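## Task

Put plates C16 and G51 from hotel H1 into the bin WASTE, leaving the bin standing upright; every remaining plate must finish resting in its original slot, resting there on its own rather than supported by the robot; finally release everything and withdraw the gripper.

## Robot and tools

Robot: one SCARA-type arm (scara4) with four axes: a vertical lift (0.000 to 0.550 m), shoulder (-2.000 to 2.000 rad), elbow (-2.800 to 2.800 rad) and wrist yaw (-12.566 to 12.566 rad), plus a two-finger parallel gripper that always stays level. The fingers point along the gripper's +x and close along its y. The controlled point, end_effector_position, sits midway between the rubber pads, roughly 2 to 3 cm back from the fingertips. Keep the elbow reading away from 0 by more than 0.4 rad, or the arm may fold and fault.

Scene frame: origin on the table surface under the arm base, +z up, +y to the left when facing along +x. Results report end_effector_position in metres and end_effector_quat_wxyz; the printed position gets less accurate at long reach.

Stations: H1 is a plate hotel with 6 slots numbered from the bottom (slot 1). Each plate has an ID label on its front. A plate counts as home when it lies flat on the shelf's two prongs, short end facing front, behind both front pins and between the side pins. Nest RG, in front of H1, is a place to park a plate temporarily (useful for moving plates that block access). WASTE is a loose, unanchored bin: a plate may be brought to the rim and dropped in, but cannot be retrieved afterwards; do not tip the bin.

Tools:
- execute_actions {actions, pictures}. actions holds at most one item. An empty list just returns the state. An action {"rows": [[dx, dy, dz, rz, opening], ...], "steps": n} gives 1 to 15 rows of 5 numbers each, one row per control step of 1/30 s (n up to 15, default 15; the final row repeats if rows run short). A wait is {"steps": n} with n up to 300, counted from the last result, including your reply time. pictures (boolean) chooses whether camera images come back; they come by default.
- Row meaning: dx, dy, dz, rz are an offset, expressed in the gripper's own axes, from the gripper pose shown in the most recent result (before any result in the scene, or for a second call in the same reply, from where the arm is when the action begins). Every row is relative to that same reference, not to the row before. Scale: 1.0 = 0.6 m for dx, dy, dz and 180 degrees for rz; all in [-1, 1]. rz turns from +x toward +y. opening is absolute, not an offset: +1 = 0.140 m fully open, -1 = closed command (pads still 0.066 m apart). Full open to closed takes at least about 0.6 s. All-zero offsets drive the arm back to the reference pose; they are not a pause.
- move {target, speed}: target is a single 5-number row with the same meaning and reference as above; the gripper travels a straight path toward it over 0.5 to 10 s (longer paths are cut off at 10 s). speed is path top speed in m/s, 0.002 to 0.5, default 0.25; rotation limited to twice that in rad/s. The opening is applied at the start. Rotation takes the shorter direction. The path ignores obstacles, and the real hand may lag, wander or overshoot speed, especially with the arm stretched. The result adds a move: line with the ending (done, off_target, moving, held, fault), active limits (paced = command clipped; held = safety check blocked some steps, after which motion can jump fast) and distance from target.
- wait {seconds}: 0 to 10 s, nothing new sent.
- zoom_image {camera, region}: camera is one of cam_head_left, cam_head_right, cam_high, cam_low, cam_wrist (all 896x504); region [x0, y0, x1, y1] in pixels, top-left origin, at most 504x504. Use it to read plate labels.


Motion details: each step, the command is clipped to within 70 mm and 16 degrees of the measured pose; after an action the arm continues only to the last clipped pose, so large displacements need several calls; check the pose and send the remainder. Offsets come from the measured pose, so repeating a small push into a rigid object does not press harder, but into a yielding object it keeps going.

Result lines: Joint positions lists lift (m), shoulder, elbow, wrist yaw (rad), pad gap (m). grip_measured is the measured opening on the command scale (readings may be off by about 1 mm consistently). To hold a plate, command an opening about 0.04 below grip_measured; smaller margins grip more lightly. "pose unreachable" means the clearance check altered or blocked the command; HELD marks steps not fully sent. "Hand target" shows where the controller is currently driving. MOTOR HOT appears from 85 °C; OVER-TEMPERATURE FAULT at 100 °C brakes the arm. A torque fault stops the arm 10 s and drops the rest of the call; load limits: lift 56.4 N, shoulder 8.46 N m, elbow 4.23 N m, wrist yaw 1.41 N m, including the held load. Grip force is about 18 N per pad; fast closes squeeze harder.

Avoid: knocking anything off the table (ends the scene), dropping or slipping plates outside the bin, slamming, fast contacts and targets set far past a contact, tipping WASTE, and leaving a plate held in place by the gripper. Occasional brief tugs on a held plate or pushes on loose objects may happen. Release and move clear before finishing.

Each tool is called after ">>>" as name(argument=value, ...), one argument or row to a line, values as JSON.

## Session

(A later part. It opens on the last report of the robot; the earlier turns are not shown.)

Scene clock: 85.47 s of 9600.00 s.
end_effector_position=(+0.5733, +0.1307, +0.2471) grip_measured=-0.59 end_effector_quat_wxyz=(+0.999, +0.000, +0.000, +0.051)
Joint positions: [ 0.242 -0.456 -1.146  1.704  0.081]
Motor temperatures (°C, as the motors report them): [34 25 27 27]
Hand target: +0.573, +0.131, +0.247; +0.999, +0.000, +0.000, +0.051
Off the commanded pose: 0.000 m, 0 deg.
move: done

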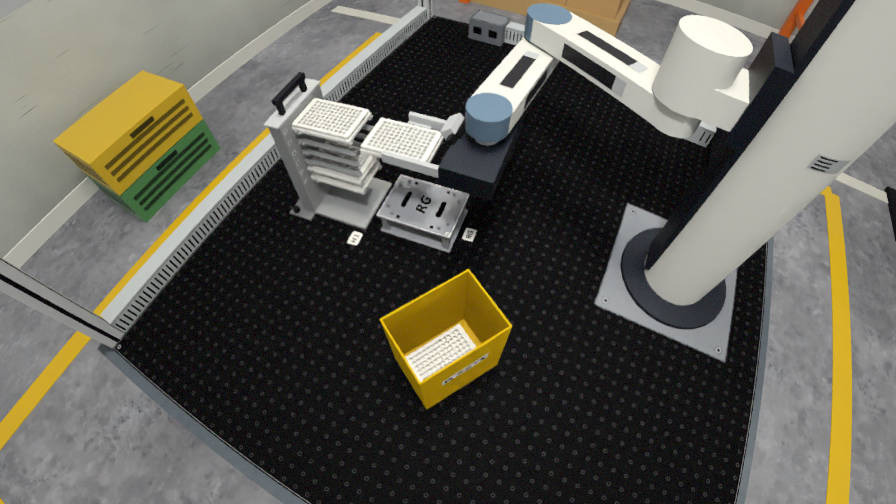

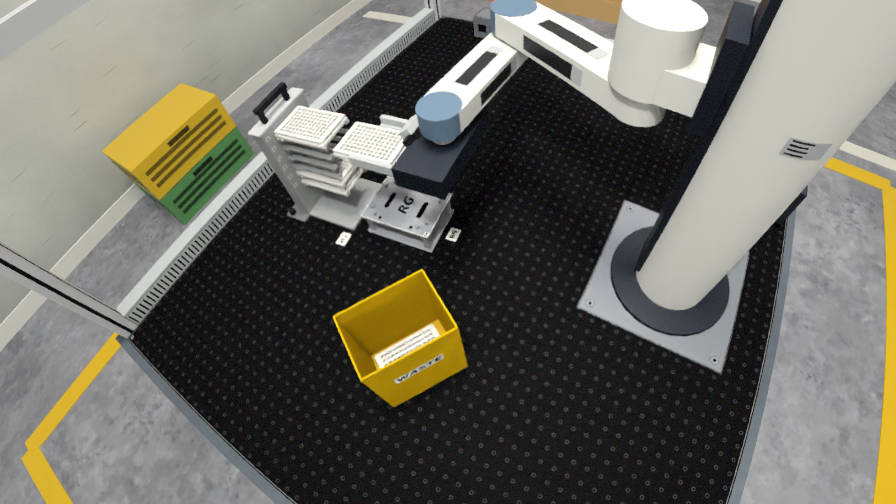

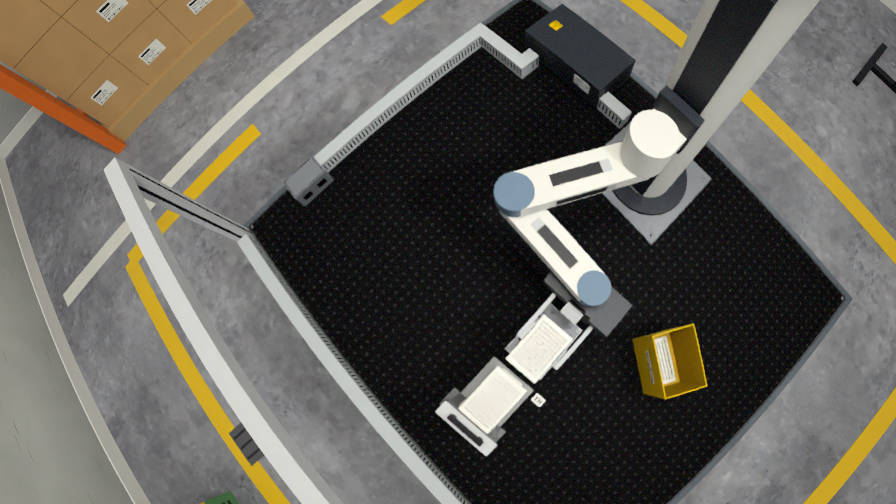

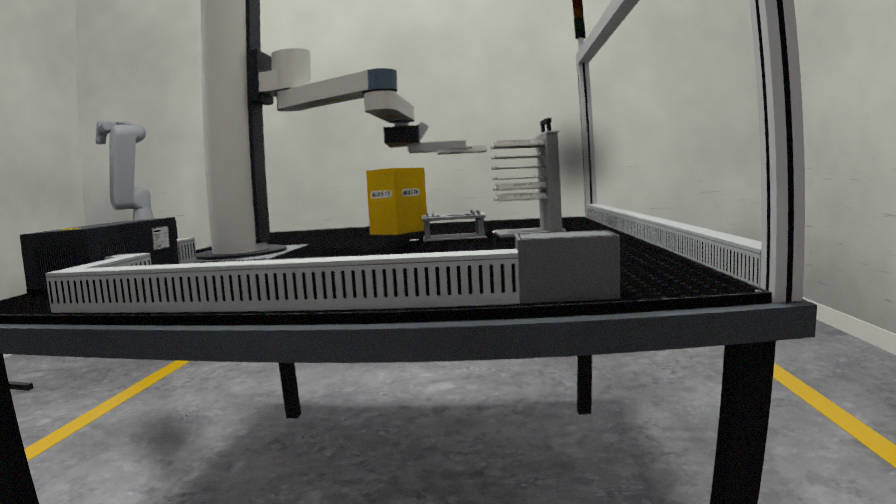

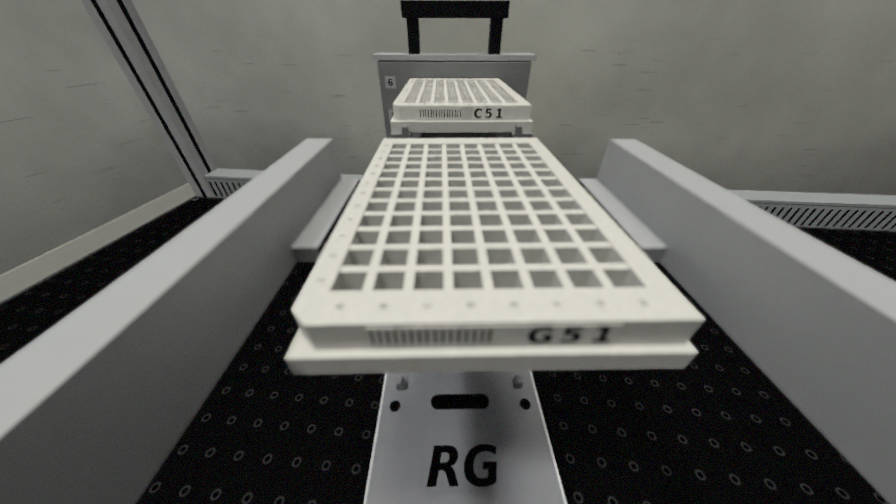

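>>> move(
  target=[-0.323,0.4395,0,0.307,-0.62],
)

>>> move(
  target=[0,0,-0.032,0,-0.62],
  speed=0.05,
)

>>> execute_actions(
  actions=[
    {"rows":[[0,0,0,0,0.5]]},
  ],
  pictures=false,
)

>>> move(
  target=[-0.05,0,0.12,0,0.5],
)

Scene clock: 93.77 s of 9600.00 s.
end_effector_position=(+0.3538, +0.3734, +0.2471) grip_measured=-0.59 end_effector_quat_wxyz=(+0.861, +0.000, +0.000, +0.508)
Joint positions: [ 0.242  0.259 -1.102  1.909  0.081]
Motor temperatures (°C, as the motors report them): [34 25 27 27]
Hand target: +0.354, +0.373, +0.247; +0.861, +0.000, +0.000, +0.508
Off the commanded pose: 0.000 m, 0 deg.
After step 90, 3.03 s passed at rest.
move: done

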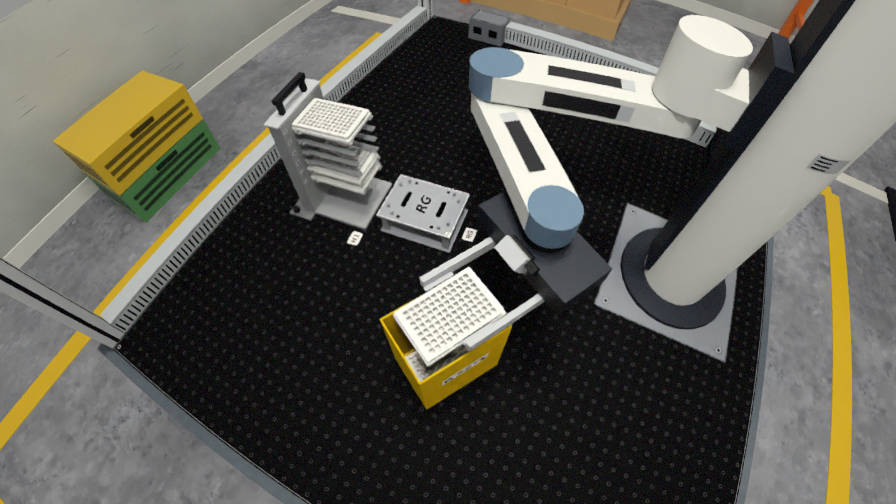

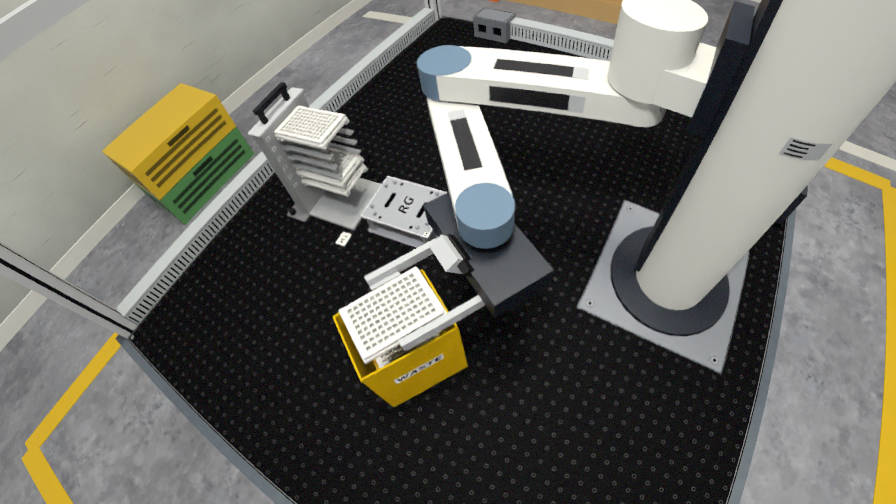

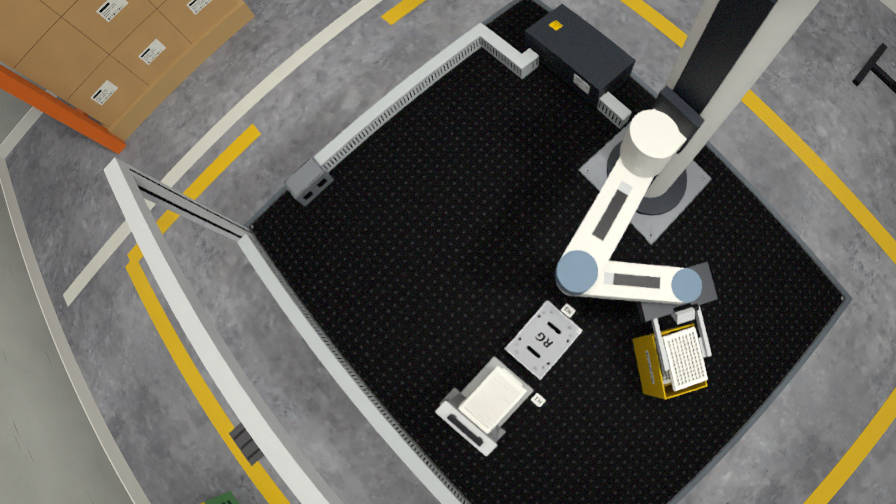

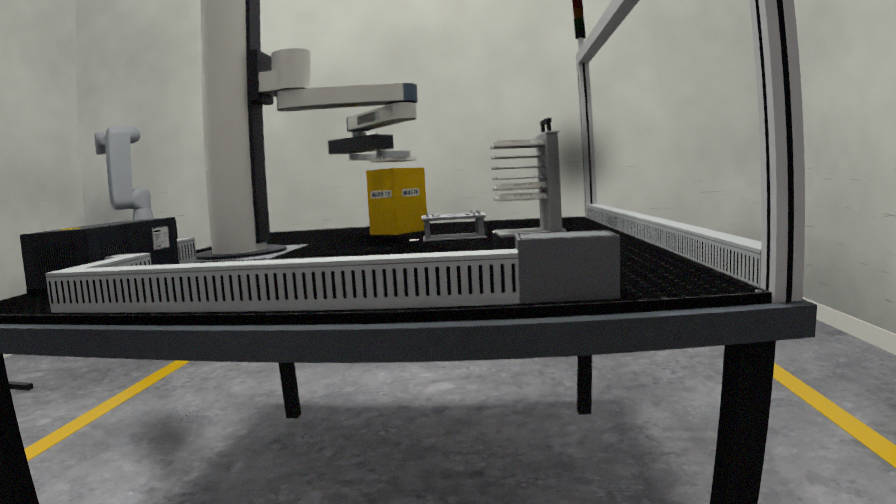

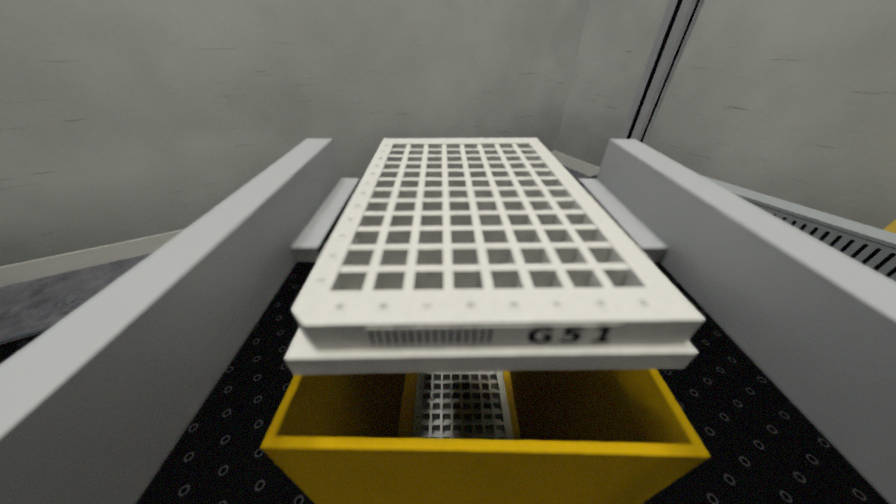

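Scene clock: 94.47 s of 9600.00 s.
end_effector_position=(+0.3537, +0.3734, +0.2278) grip_measured=-0.59 end_effector_quat_wxyz=(+0.861, +0.000, +0.000, +0.508)
Joint positions: [ 0.223  0.259 -1.102  1.909  0.081]
Motor temperatures (°C, as the motors report them): [34 25 27 27]
Hand target: +0.354, +0.373, +0.228; +0.861, +0.000, +0.000, +0.508
Off the commanded pose: 0.000 m, 0 deg.
move: done

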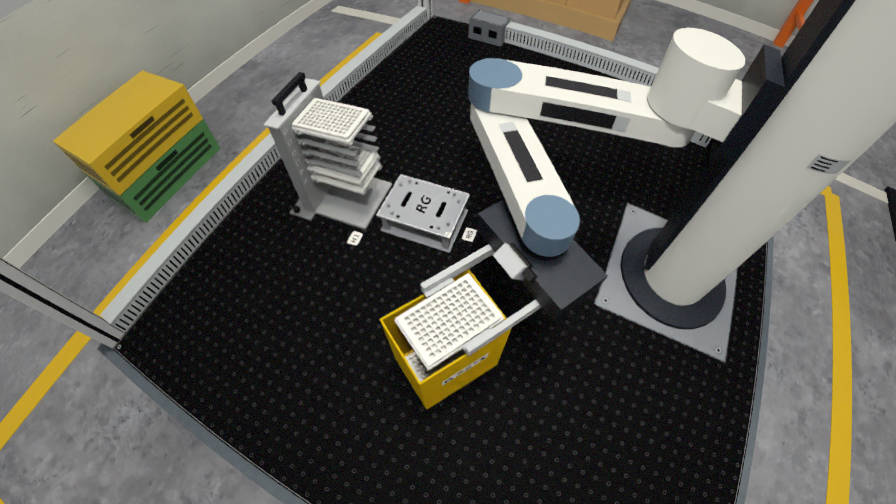

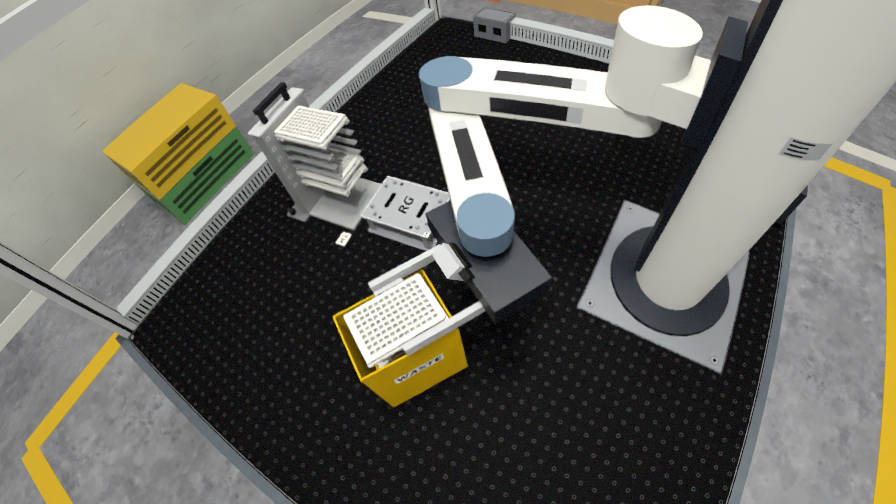

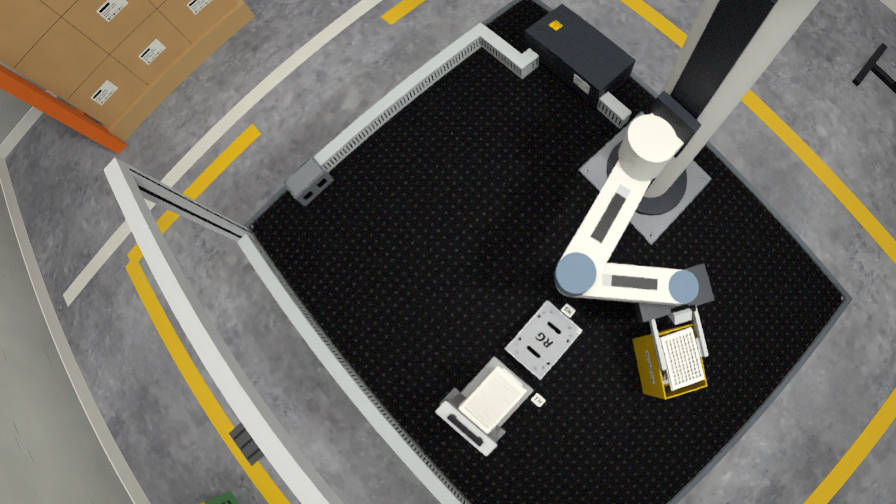

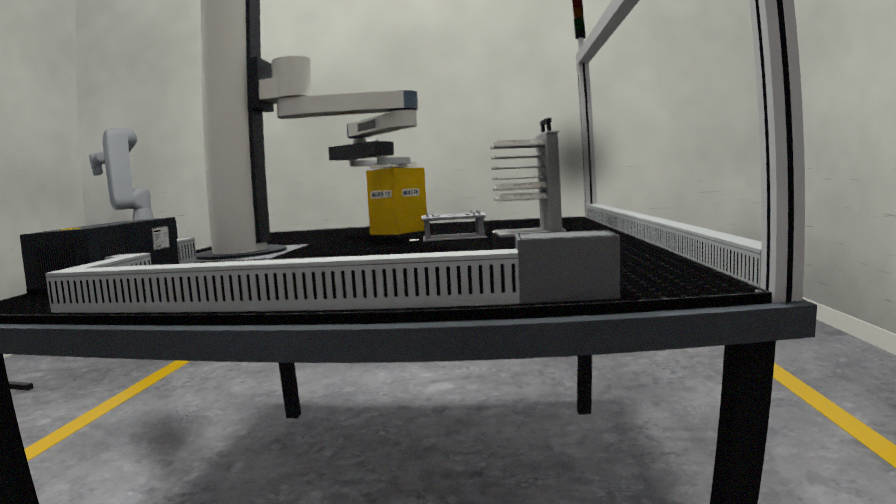

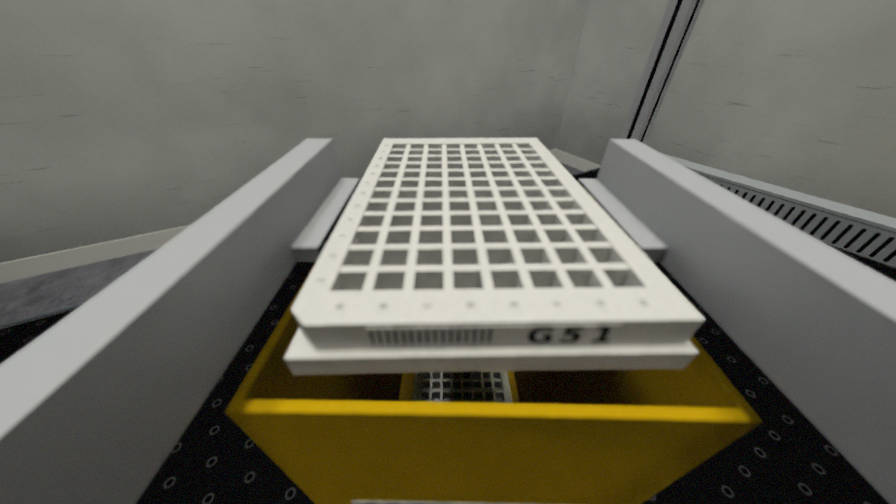

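Scene clock: 94.97 s of 9600.00 s.
end_effector_position=(+0.3537, +0.3734, +0.2278) grip_measured=+0.50 end_effector_quat_wxyz=(+0.861, +0.000, +0.000, +0.508)
Joint positions: [ 0.223  0.259 -1.102  1.909  0.122]
Motor temperatures (°C, as the motors report them): [34 25 27 27]
Hand target: +0.354, +0.373, +0.228; +0.861, +0.000, +0.000, +0.508
Off the commanded pose: 0.000 m, 0 deg.
Steps of this call (steps 1 to 15: all 15 steps of this action). Readings (end_effector_position):
1: (+0.3537, +0.3734, +0.2278)
2: (+0.3537, +0.3734, +0.2278)
4: (+0.3537, +0.3734, +0.2278)
8: (+0.3537, +0.3734, +0.2278)
15: the state above

Scene clock: 95.97 s of 9600.00 s.
end_effector_position=(+0.3391, +0.3472, +0.2999) grip_measured=+0.50 end_effector_quat_wxyz=(+0.861, +0.000, +0.000, +0.508)
Joint positions: [ 0.295  0.223 -0.967  1.811  0.122]
Motor temperatures (°C, as the motors report them): [34 25 27 27]
Hand target: +0.339, +0.347, +0.300; +0.861, +0.000, +0.000, +0.508
Off the commanded pose: 0.000 m, 0 deg.
move: done

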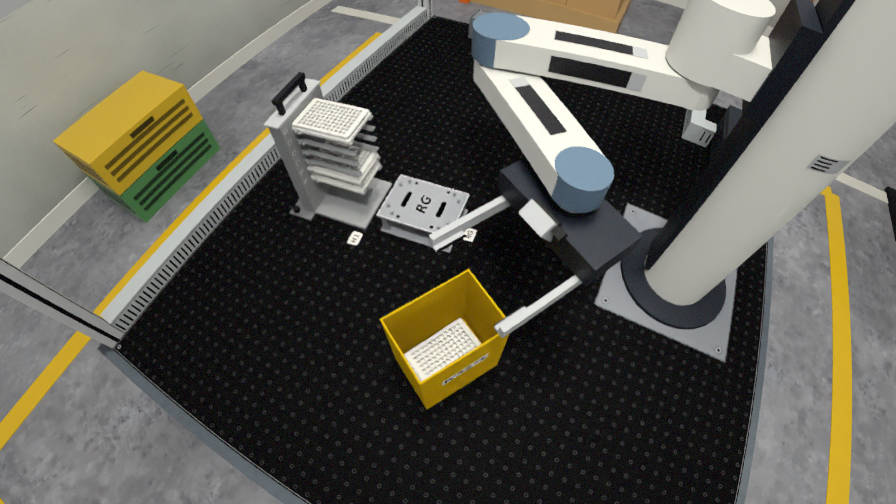

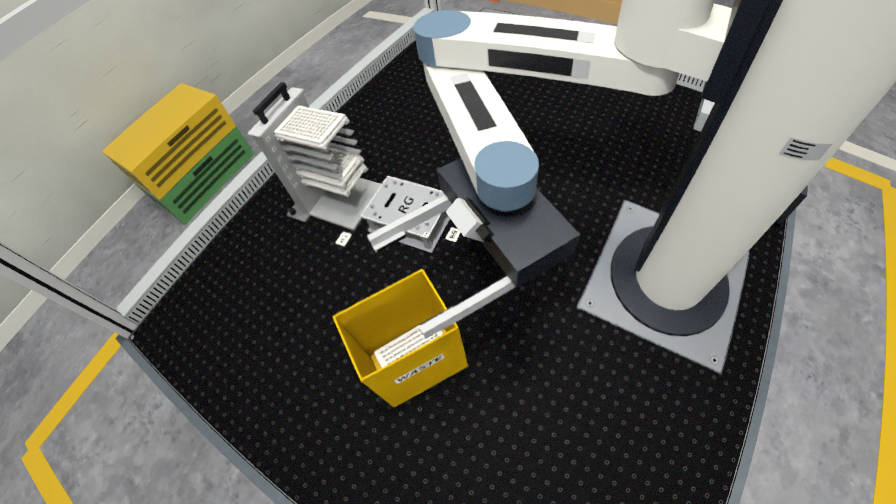

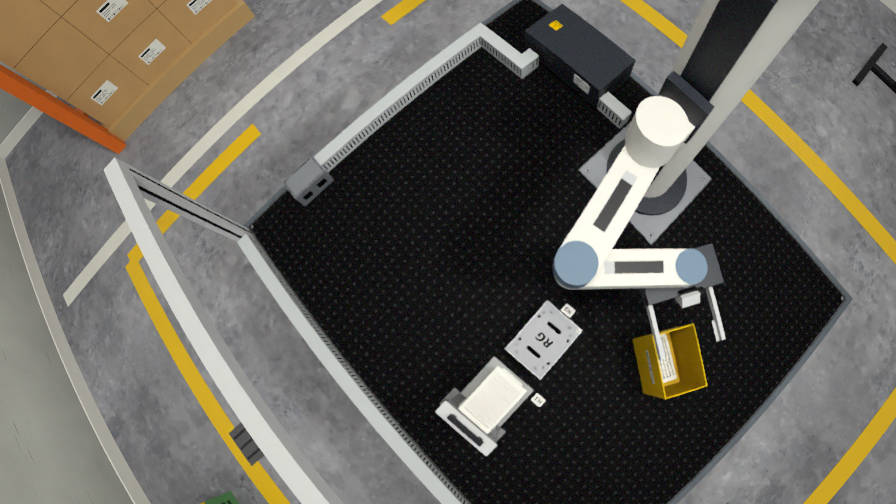

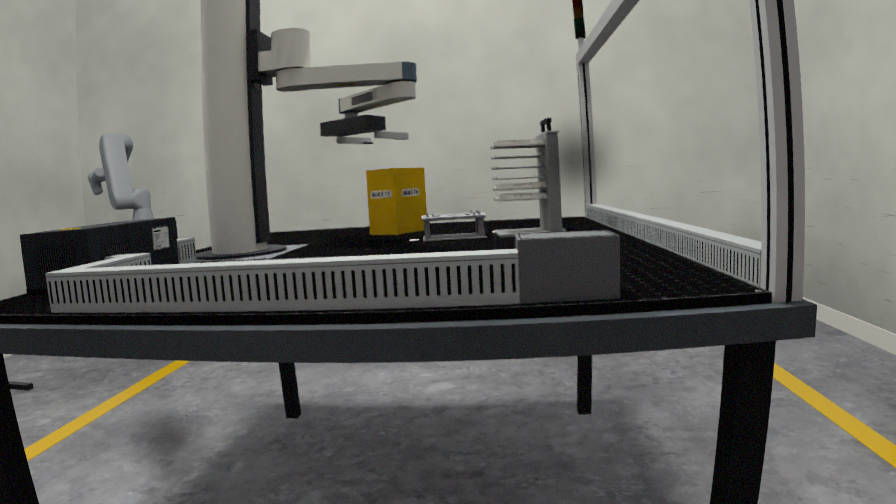

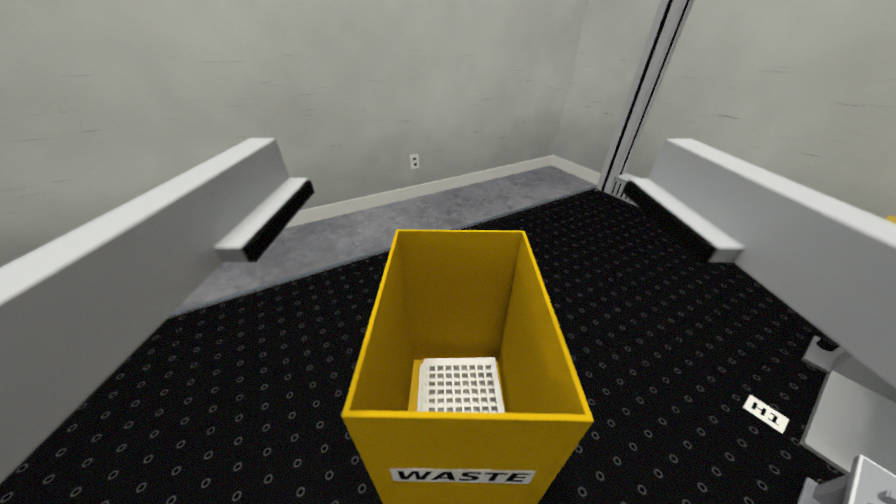

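>>> finished_scene(
  scene=2,
)

The scene is finished: the task was done.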